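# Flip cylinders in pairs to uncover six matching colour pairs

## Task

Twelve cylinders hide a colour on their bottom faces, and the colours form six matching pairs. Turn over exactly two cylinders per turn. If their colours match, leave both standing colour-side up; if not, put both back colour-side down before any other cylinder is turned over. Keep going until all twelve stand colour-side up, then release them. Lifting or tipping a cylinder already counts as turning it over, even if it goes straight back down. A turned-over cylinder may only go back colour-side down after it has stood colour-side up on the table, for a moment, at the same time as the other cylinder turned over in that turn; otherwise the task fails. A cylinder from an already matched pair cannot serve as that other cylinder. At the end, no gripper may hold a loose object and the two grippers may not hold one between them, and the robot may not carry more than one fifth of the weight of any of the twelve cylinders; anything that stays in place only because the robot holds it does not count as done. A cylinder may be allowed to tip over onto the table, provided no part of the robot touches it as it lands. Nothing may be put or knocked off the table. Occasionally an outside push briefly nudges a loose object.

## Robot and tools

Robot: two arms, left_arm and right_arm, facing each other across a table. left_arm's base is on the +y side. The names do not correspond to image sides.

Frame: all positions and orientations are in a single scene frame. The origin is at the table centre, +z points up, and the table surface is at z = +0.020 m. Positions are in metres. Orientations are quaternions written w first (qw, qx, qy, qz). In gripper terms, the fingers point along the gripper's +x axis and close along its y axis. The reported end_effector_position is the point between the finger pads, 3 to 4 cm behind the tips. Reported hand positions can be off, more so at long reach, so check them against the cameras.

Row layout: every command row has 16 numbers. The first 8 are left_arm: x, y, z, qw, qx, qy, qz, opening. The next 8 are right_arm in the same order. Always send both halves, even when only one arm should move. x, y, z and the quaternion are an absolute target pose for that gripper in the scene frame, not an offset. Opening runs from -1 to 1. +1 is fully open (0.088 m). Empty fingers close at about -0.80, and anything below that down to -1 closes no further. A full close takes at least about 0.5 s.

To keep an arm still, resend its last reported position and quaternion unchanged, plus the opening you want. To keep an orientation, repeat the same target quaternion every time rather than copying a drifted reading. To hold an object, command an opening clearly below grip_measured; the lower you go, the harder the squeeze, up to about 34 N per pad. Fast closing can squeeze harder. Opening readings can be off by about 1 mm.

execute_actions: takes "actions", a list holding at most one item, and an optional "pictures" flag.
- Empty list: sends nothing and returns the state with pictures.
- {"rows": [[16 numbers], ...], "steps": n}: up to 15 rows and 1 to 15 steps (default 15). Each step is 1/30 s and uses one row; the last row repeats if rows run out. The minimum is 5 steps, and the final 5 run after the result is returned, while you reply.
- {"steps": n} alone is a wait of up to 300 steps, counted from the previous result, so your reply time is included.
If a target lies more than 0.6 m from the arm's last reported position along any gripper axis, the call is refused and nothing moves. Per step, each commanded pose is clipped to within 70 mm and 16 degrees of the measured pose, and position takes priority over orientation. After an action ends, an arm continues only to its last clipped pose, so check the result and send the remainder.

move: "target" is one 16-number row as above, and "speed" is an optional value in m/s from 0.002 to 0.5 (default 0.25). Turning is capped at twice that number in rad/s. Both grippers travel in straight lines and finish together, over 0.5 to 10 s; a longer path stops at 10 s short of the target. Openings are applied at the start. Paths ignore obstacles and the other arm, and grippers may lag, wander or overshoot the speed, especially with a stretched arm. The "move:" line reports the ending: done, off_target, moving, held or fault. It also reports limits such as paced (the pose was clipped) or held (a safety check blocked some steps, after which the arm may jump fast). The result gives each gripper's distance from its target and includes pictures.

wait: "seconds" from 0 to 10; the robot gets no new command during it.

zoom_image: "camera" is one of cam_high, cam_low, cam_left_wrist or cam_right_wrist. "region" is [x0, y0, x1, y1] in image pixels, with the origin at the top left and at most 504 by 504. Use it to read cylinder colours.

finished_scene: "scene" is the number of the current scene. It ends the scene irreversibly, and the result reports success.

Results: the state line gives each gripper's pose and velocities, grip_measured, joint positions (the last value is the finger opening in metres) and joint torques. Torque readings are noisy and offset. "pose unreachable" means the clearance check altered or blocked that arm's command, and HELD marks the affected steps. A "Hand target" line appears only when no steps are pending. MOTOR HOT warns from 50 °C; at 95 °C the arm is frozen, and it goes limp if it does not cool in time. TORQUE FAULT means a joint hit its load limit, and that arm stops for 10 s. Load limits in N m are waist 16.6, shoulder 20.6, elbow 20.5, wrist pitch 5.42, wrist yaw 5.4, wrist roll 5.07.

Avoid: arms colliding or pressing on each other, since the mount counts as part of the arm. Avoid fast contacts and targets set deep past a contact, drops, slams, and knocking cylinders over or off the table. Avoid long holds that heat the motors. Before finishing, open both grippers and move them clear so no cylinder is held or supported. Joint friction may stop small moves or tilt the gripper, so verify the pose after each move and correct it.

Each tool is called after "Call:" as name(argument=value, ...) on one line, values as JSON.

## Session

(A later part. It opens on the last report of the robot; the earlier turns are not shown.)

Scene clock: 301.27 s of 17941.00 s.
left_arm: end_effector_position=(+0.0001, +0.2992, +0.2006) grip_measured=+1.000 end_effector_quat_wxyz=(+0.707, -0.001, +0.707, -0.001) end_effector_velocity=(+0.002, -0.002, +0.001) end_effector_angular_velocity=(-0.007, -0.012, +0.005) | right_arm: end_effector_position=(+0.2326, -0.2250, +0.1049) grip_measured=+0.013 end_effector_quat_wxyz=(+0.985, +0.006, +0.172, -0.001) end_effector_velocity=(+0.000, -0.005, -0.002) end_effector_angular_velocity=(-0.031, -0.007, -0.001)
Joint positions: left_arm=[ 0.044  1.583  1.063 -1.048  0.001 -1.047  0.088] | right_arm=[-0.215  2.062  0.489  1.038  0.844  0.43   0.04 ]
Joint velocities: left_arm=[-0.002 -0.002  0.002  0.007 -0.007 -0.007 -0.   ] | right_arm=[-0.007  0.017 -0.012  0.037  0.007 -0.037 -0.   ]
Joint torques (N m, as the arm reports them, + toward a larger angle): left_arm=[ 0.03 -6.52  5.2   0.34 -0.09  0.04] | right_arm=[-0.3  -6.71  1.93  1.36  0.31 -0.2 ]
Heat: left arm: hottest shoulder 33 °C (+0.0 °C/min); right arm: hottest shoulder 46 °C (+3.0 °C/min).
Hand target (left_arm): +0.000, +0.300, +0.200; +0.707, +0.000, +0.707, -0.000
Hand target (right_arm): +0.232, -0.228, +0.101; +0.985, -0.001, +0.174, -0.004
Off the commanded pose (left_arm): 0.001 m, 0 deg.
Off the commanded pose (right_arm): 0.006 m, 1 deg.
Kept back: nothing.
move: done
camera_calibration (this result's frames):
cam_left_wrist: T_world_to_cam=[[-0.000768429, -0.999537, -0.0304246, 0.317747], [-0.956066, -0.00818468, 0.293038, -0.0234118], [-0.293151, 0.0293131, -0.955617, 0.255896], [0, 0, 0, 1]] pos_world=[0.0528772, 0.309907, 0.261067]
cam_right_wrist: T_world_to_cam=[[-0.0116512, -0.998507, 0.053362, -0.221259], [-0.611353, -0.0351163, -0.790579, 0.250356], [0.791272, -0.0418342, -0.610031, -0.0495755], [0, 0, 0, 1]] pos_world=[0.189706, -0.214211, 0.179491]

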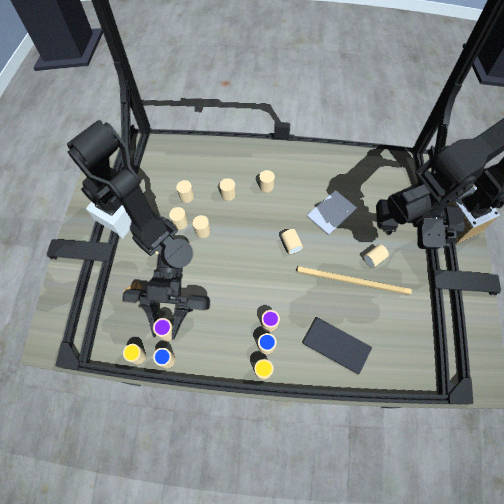

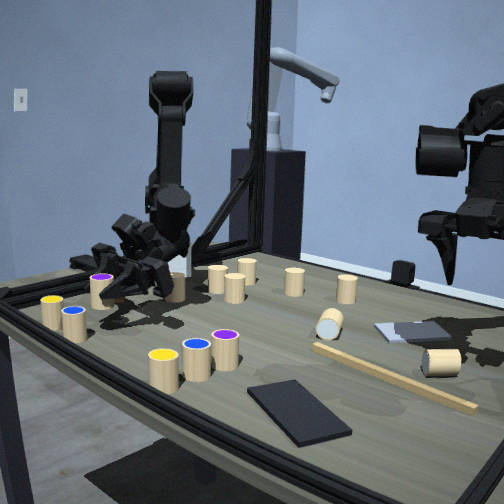

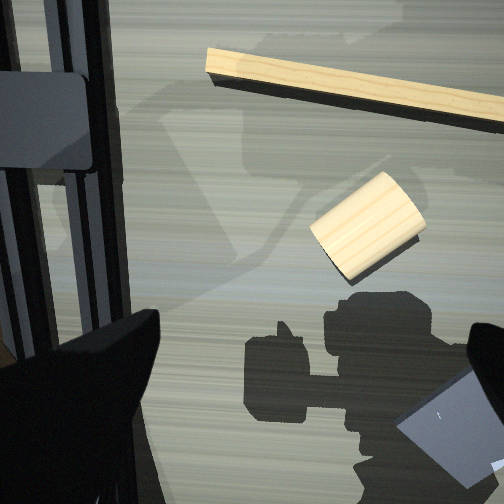

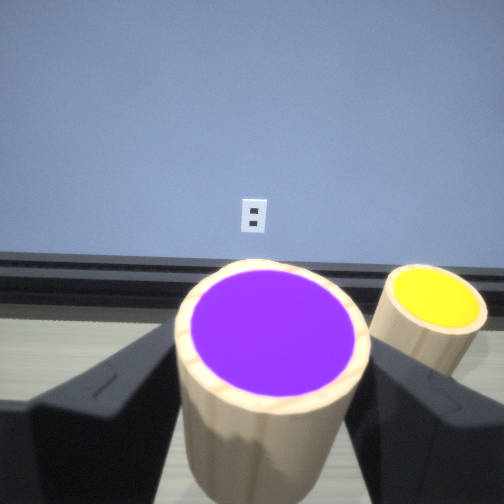

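Call:
move(target=[0,0.3,0.2,0.707,0,0.707,0,1,0.232,-0.228,0.068,0.985,0,0.174,0,-0.3], speed=0.08)

Call:
zoom_image(camera="cam_low", region=[60,180,260,340])

Scene clock: 302.33 s of 17941.00 s.
left_arm: end_effector_position=(+0.0001, +0.2992, +0.2006) grip_measured=+1.000 end_effector_quat_wxyz=(+0.707, -0.001, +0.707, -0.001) end_effector_velocity=(-0.002, +0.005, -0.000) end_effector_angular_velocity=(+0.023, +0.005, +0.005) | right_arm: end_effector_position=(+0.2307, -0.2283, +0.0708) grip_measured=+0.012 end_effector_quat_wxyz=(+0.985, +0.003, +0.173, -0.000) end_effector_velocity=(+0.000, +0.003, -0.003) end_effector_angular_velocity=(+0.020, +0.004, +0.014)
Joint positions: left_arm=[ 0.044  1.583  1.063 -1.048  0.001 -1.047  0.088] | right_arm=[-0.217  2.248  0.496  1.214  0.841  0.424  0.04 ]
Joint velocities: left_arm=[-0.002 -0.002 -0.002 -0.022 -0.007 -0.007 -0.   ] | right_arm=[-0.002  0.017  0.002  0.022 -0.022  0.007 -0.   ]
Joint torques (N m, as the arm reports them, + toward a larger angle): left_arm=[-0.04 -6.42  5.11  0.3  -0.09 -0.02] | right_arm=[-0.32 -6.85  2.33  1.34  0.15 -0.2 ]
Heat: left arm: hottest shoulder 33 °C (+0.0 °C/min); right arm: hottest shoulder 46 °C (+3.0 °C/min).
Hand target (left_arm): +0.000, +0.300, +0.200; +0.707, -0.000, +0.707, +0.000
Hand target (right_arm): +0.232, -0.228, +0.068; +0.985, -0.000, +0.174, -0.000
Off the commanded pose (left_arm): 0.001 m, 0 deg.
Off the commanded pose (right_arm): 0.003 m, 0 deg.
Kept back: nothing.
move: done
camera_calibration (this result's frames):
cam_left_wrist: T_world_to_cam=[[-0.000768429, -0.999537, -0.0304246, 0.317747], [-0.956066, -0.00818468, 0.293038, -0.0234118], [-0.293151, 0.0293131, -0.955617, 0.255896], [0, 0, 0, 1]] pos_world=[0.0528772, 0.309907, 0.261067]
cam_right_wrist: T_world_to_cam=[[-0.00909529, -0.998158, 0.0599875, -0.223662], [-0.613333, -0.0418117, -0.788717, 0.220909], [0.789772, -0.0439659, -0.611823, -0.0690867], [0, 0, 0, 1]] pos_world=[0.188019, -0.217051, 0.145383]

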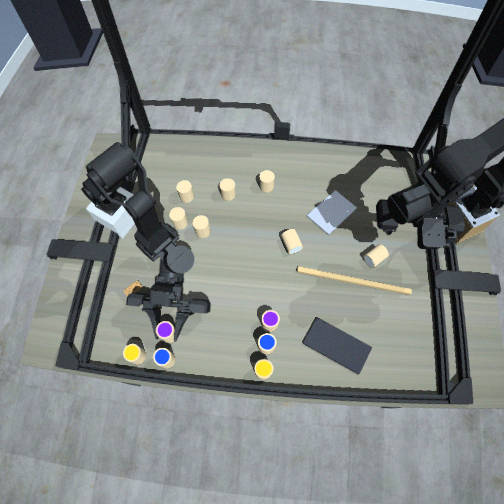

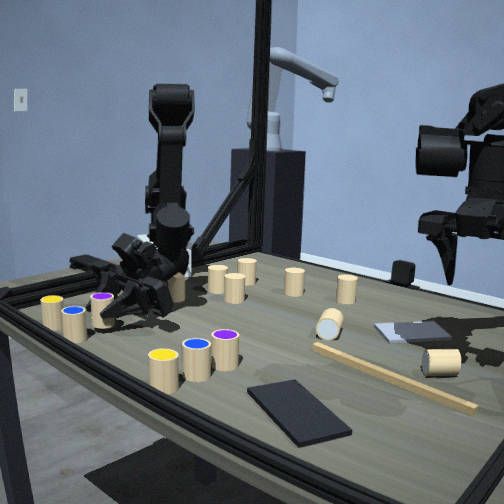

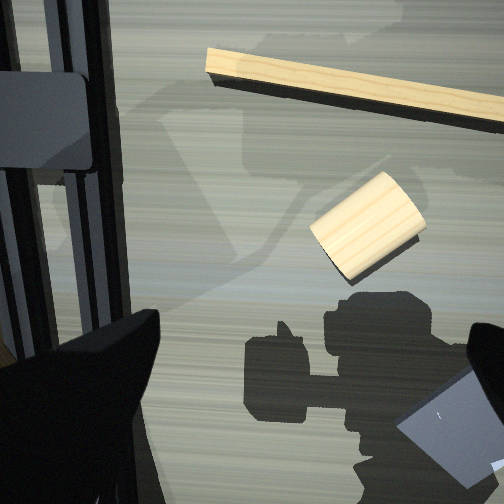

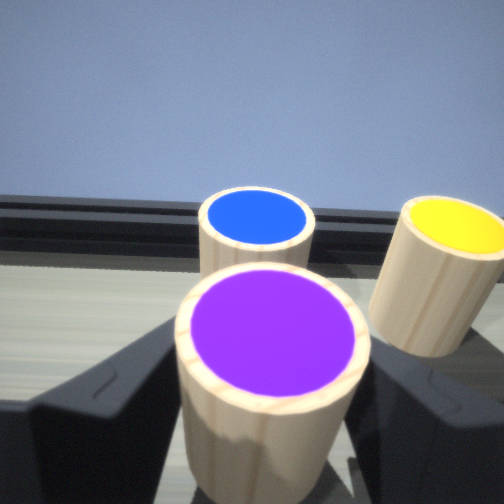

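Region (60, 180, 260, 340) of cam_low's 504x504 image, scaled by 2.520, with more detail than that image has; it fills the top 403 rows of this view, and the rest is white.

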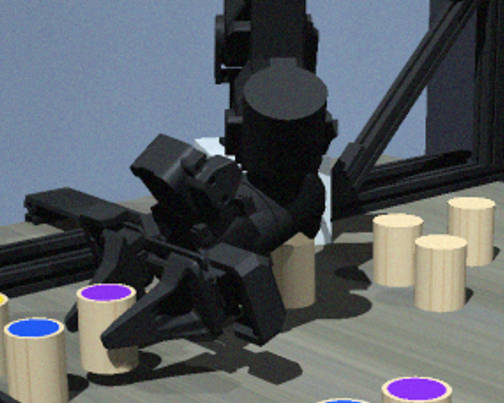

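Call:
move(target=[0,0.3,0.2,0.707,0,0.707,0,1,0.232,-0.228,0.059,0.976,0,0.216,0,-0.3], speed=0.05)

Call:
move(target=[0,0.3,0.2,0.707,0,0.707,0,1,0.232,-0.228,0.059,0.976,0,0.216,0,0.6])

Call:
move(target=[0,0.3,0.2,0.707,0,0.707,0,1,0.2,-0.225,0.15,0.9,0,0.436,0,0.6])

Call:
move(target=[0,0.3,0.2,0.707,0,0.707,0,1,-0.199,-0.031,0.14,0.423,0,0.906,0,0.7], speed=0.35)

Scene clock: 303.77 s of 17941.00 s.
left_arm: end_effector_position=(+0.0001, +0.2992, +0.2006) grip_measured=+1.000 end_effector_quat_wxyz=(+0.707, -0.001, +0.707, -0.001) end_effector_velocity=(-0.000, -0.001, +0.000) end_effector_angular_velocity=(-0.003, -0.010, +0.000) | right_arm: end_effector_position=(+0.2315, -0.2294, +0.0606) grip_measured=+0.012 end_effector_quat_wxyz=(+0.978, -0.002, +0.210, -0.003) end_effector_velocity=(+0.000, -0.000, -0.001) end_effector_angular_velocity=(-0.000, +0.011, +0.000)
Joint positions: left_arm=[ 0.044  1.583  1.063 -1.048  0.001 -1.047  0.088] | right_arm=[-0.232  2.22   0.518  1.068  0.803  0.48   0.04 ]
Joint velocities: left_arm=[-0.007 -0.002 -0.002  0.007 -0.007 -0.007 -0.   ] | right_arm=[-0.002 -0.007  0.002 -0.022 -0.007  0.007 -0.   ]
Joint torques (N m, as the arm reports them, + toward a larger angle): left_arm=[-0.06 -6.65  5.09  0.35 -0.12  0.  ] | right_arm=[-0.33 -8.36  2.39  0.51 -0.17  0.22]
Heat: left arm: hottest shoulder 33 °C (+0.0 °C/min); right arm: hottest shoulder 46 °C (+2.0 °C/min).
Hand target (left_arm): +0.000, +0.300, +0.200; +0.707, -0.000, +0.707, +0.000
Hand target (right_arm): +0.232, -0.228, +0.059; +0.976, +0.000, +0.216, +0.000
Off the commanded pose (left_arm): 0.001 m, 0 deg.
Off the commanded pose (right_arm): 0.002 m, 1 deg.
Kept back: nothing.
move: done
camera_calibration (this result's frames):
cam_left_wrist: T_world_to_cam=[[-0.000768429, -0.999537, -0.0304246, 0.317747], [-0.956066, -0.00818468, 0.293038, -0.0234118], [-0.293151, 0.0293131, -0.955617, 0.255896], [0, 0, 0, 1]] pos_world=[0.0528772, 0.309907, 0.261067]
cam_right_wrist: T_world_to_cam=[[-0.00837127, -0.997444, 0.0709672, -0.224801], [-0.670925, -0.0470218, -0.740033, 0.222449], [0.741478, -0.0538087, -0.668816, -0.0635571], [0, 0, 0, 1]] pos_world=[0.194491, -0.217186, 0.138065]

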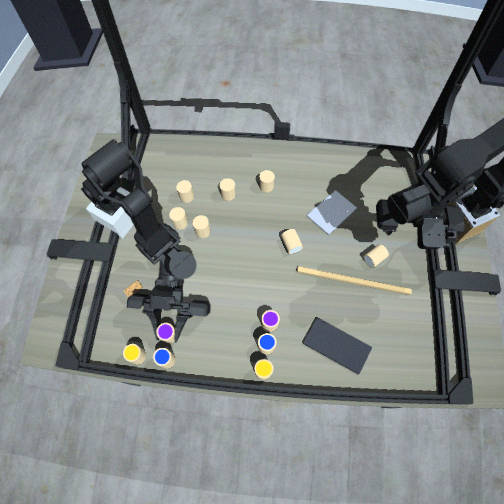

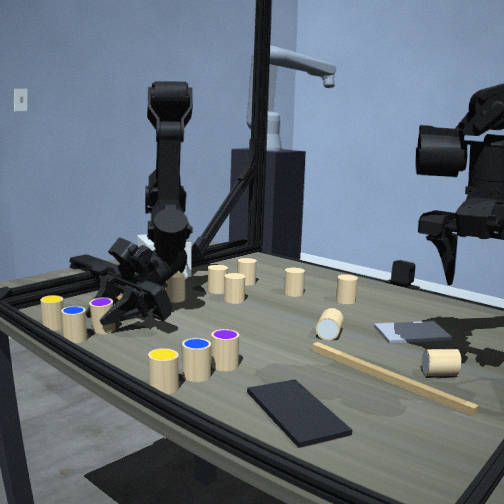

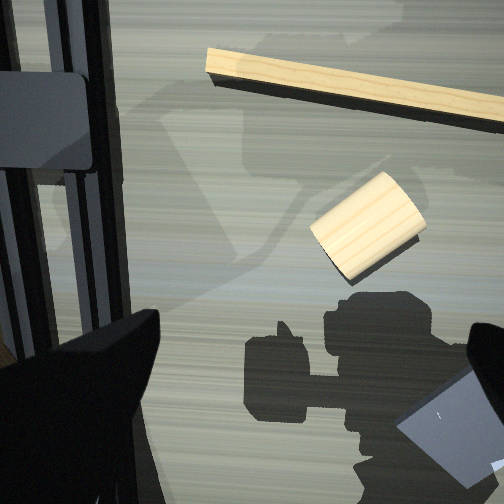

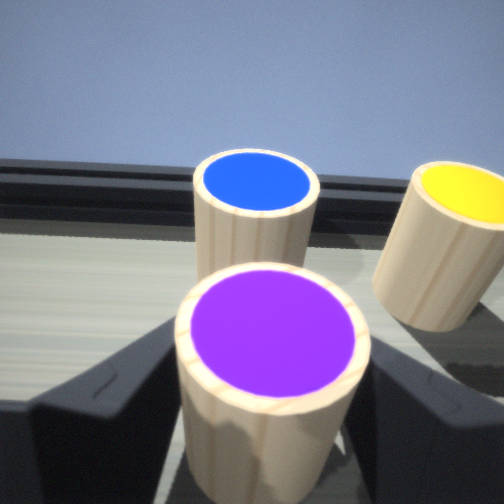

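Scene clock: 304.50 s of 17941.00 s.
left_arm: end_effector_position=(+0.0001, +0.2992, +0.2006) grip_measured=+1.000 end_effector_quat_wxyz=(+0.707, -0.001, +0.707, -0.001) end_effector_velocity=(+0.001, +0.002, +0.001) end_effector_angular_velocity=(+0.006, -0.005, +0.010) | right_arm: end_effector_position=(+0.2306, -0.2288, +0.0583) grip_measured=+0.598 end_effector_quat_wxyz=(+0.976, -0.005, +0.216, +0.000) end_effector_velocity=(-0.001, +0.001, -0.002) end_effector_angular_velocity=(-0.004, +0.015, +0.018)
Joint positions: left_arm=[ 0.044  1.583  1.063 -1.048  0.001 -1.047  0.088] | right_arm=[-0.233  2.22   0.518  1.057  0.792  0.482  0.068]
Joint velocities: left_arm=[ 0.002 -0.002  0.002 -0.007 -0.007 -0.007  0.   ] | right_arm=[-0.002 -0.002 -0.002 -0.007 -0.022 -0.007  0.001]
Joint torques (N m, as the arm reports them, + toward a larger angle): left_arm=[ 0.14 -6.21  5.18  0.32 -0.09 -0.06] | right_arm=[-0.34 -8.49  2.55  0.88  0.17  0.2 ]
Heat: left arm: hottest shoulder 33 °C (+0.0 °C/min); right arm: hottest shoulder 46 °C (+2.0 °C/min).
Hand target (left_arm): +0.000, +0.300, +0.200; +0.707, -0.000, +0.707, +0.000
Hand target (right_arm): +0.232, -0.228, +0.059; +0.976, -0.000, +0.216, -0.000
Off the commanded pose (left_arm): 0.001 m, 0 deg.
Off the commanded pose (right_arm): 0.002 m, 1 deg.
Kept back: nothing.
move: done
camera_calibration (this result's frames):
cam_left_wrist: T_world_to_cam=[[-0.000768429, -0.999537, -0.0304246, 0.317747], [-0.956066, -0.00818468, 0.293038, -0.0234118], [-0.293151, 0.0293131, -0.955617, 0.255896], [0, 0, 0, 1]] pos_world=[0.0528772, 0.309907, 0.261067]
cam_right_wrist: T_world_to_cam=[[0.000343061, -0.997243, 0.0742069, -0.226266], [-0.679378, -0.0546846, -0.731748, 0.219936], [0.733788, -0.0501635, -0.677524, -0.0612481], [0, 0, 0, 1]] pos_world=[0.194441, -0.216688, 0.136231]

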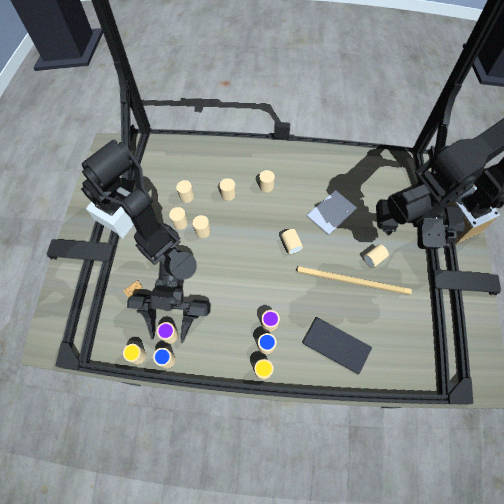

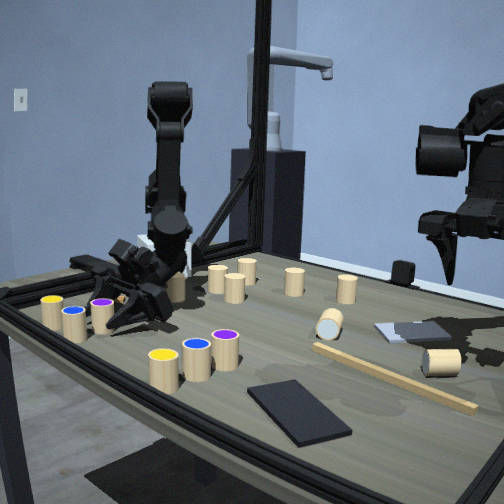

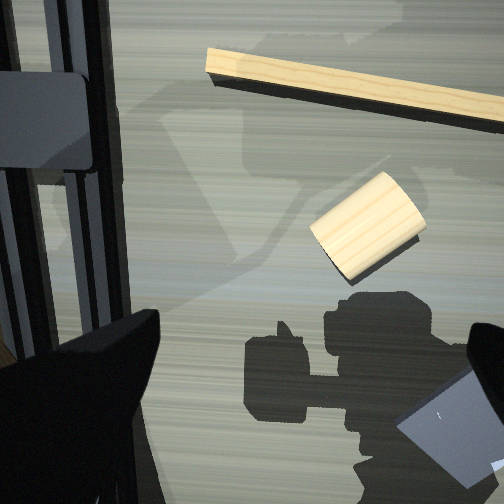

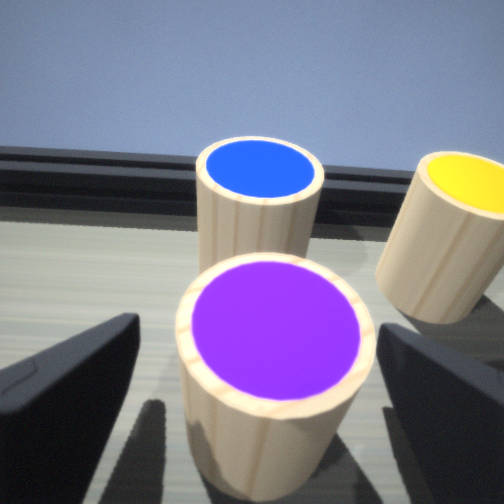

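Scene clock: 305.97 s of 17941.00 s.
left_arm: end_effector_position=(+0.0001, +0.2992, +0.2006) grip_measured=+1.000 end_effector_quat_wxyz=(+0.707, -0.001, +0.707, -0.001) end_effector_velocity=(-0.001, +0.000, +0.001) end_effector_angular_velocity=(+0.006, -0.005, +0.029) | right_arm: end_effector_position=(+0.1987, -0.2258, +0.1446) grip_measured=+0.600 end_effector_quat_wxyz=(+0.899, -0.007, +0.438, +0.002) end_effector_velocity=(-0.001, -0.000, +0.001) end_effector_angular_velocity=(+0.004, +0.026, -0.003)
Joint positions: left_arm=[ 0.044  1.583  1.063 -1.048  0.001 -1.047  0.088] | right_arm=[-0.259  1.62   0.778 -0.265  0.496  0.742  0.068]
Joint velocities: left_arm=[-0.007 -0.002  0.002 -0.007 -0.007 -0.037 -0.   ] | right_arm=[-0.007 -0.002  0.017 -0.037 -0.022  0.007  0.   ]
Joint torques (N m, as the arm reports them, + toward a larger angle): left_arm=[ 0.2  -6.39  5.15  0.3  -0.1   0.04] | right_arm=[-0.33 -8.29  6.96  0.51  0.18  0.2 ]
Heat: left arm: hottest shoulder 33 °C (+0.0 °C/min); right arm: hottest shoulder 45 °C (+1.0 °C/min).
Hand target (left_arm): +0.000, +0.300, +0.200; +0.707, -0.000, +0.707, +0.000
Hand target (right_arm): +0.201, -0.224, +0.149; +0.900, +0.000, +0.436, +0.002
Off the commanded pose (left_arm): 0.001 m, 0 deg.
Off the commanded pose (right_arm): 0.006 m, 1 deg.
Kept back: nothing.
move: done
camera_calibration (this result's frames):
cam_left_wrist: T_world_to_cam=[[-0.000768429, -0.999537, -0.0304246, 0.317747], [-0.956066, -0.00818468, 0.293038, -0.0234118], [-0.293151, 0.0293131, -0.955617, 0.255896], [0, 0, 0, 1]] pos_world=[0.0528772, 0.309907, 0.261067]
cam_right_wrist: T_world_to_cam=[[0.0373837, -0.996765, 0.0711461, -0.236494], [-0.937003, -0.0597089, -0.344181, 0.25557], [0.347316, -0.0537973, -0.936204, 0.13415], [0, 0, 0, 1]] pos_world=[0.201718, -0.213252, 0.23038]

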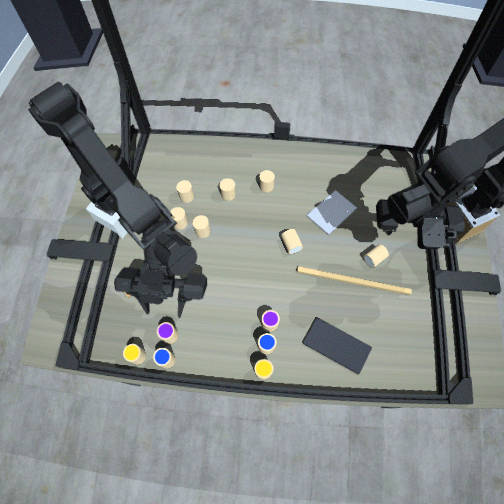

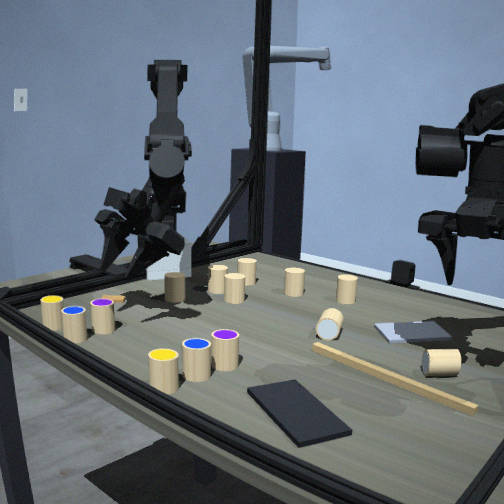

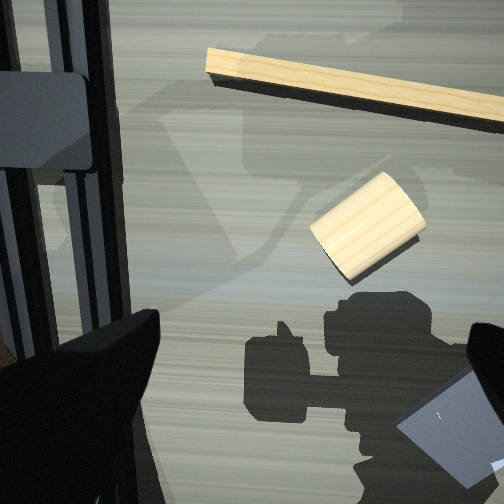

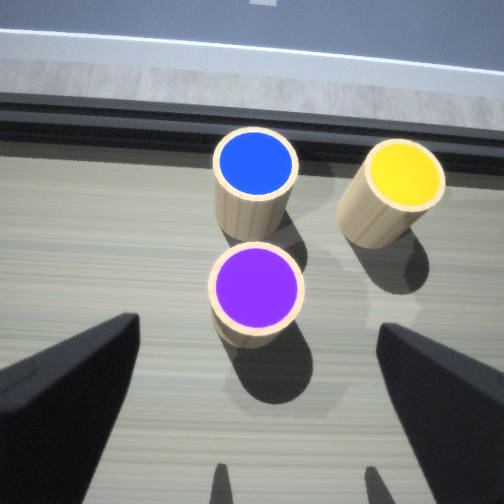

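Scene clock: 308.53 s of 17941.00 s.
left_arm: end_effector_position=(+0.0001, +0.2992, +0.2006) grip_measured=+1.000 end_effector_quat_wxyz=(+0.707, -0.001, +0.707, -0.001) end_effector_velocity=(-0.001, +0.002, +0.000) end_effector_angular_velocity=(+0.010, -0.003, -0.010) | right_arm: end_effector_position=(-0.1958, -0.0332, +0.1429) grip_measured=+0.700 end_effector_quat_wxyz=(+0.428, +0.002, +0.904, +0.008) end_effector_velocity=(-0.001, -0.001, -0.000) end_effector_angular_velocity=(-0.019, +0.021, -0.006)
Joint positions: left_arm=[ 0.044  1.583  1.063 -1.048  0.001 -1.047  0.088] | right_arm=[ 0.518  2.14   1.499 -0.848 -0.682  1.673  0.073]
Joint velocities: left_arm=[-0.002 -0.002 -0.002 -0.007 -0.007  0.007 -0.   ] | right_arm=[-0.002  0.007  0.002 -0.007 -0.022  0.007 -0.   ]
Joint torques (N m, as the arm reports them, + toward a larger angle): left_arm=[ 0.03 -6.34  4.98  0.38 -0.05  0.02] | right_arm=[ 0.3  -9.58  6.69  0.35 -0.48  0.18]
Heat: left arm: hottest shoulder 33 °C (+0.0 °C/min); right arm: hottest shoulder 45 °C (+1.0 °C/min).
Hand target (left_arm): +0.000, +0.300, +0.200; +0.707, -0.000, +0.707, +0.000
Hand target (right_arm): -0.198, -0.031, +0.139; +0.427, +0.001, +0.904, +0.005
Off the commanded pose (left_arm): 0.001 m, 0 deg.
Off the commanded pose (right_arm): 0.005 m, 1 deg.
Kept back: nothing.
move: done
camera_calibration (this result's frames):
cam_left_wrist: T_world_to_cam=[[-0.000768429, -0.999537, -0.0304246, 0.317747], [-0.956066, -0.00818468, 0.293038, -0.0234118], [-0.293151, 0.0293131, -0.955617, 0.255896], [0, 0, 0, 1]] pos_world=[0.0528772, 0.309907, 0.261067]
cam_right_wrist: T_world_to_cam=[[0.0666777, -0.997298, -0.03085, -0.00928326], [-0.540765, -0.0621041, 0.838878, -0.194755], [-0.838527, -0.0392519, -0.543444, -0.00795678], [0, 0, 0, 1]] pos_world=[-0.11137, -0.0216656, 0.158765]

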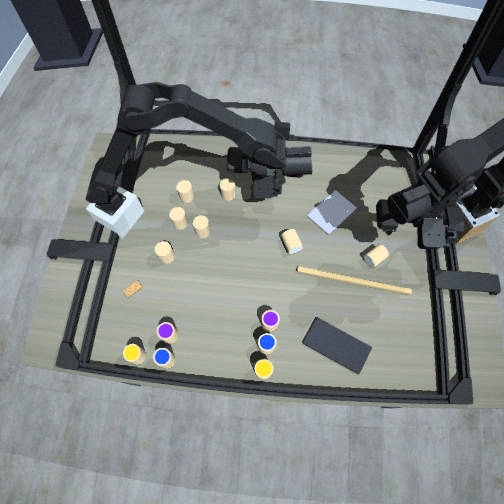

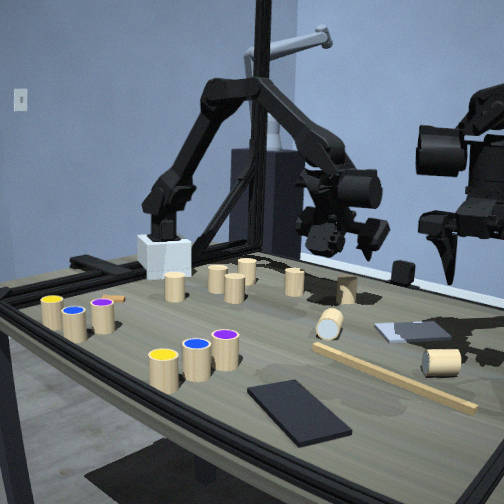

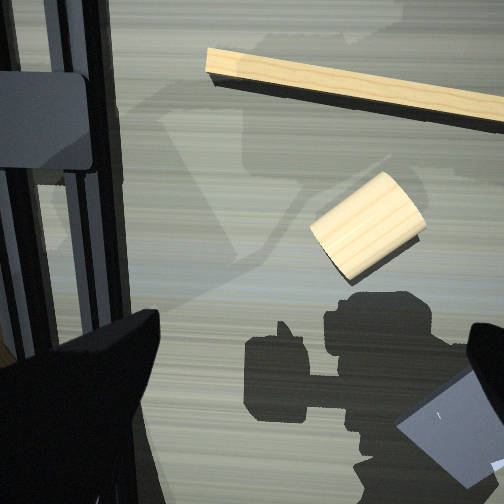

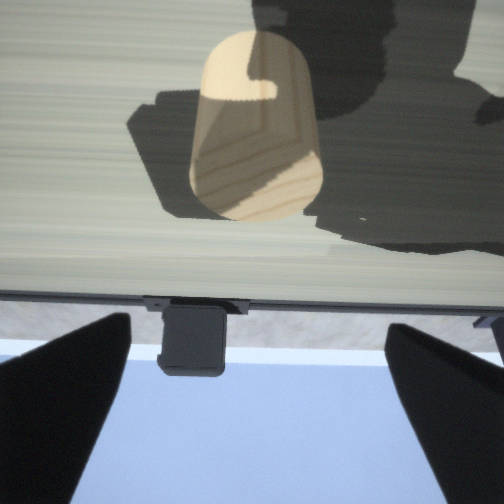

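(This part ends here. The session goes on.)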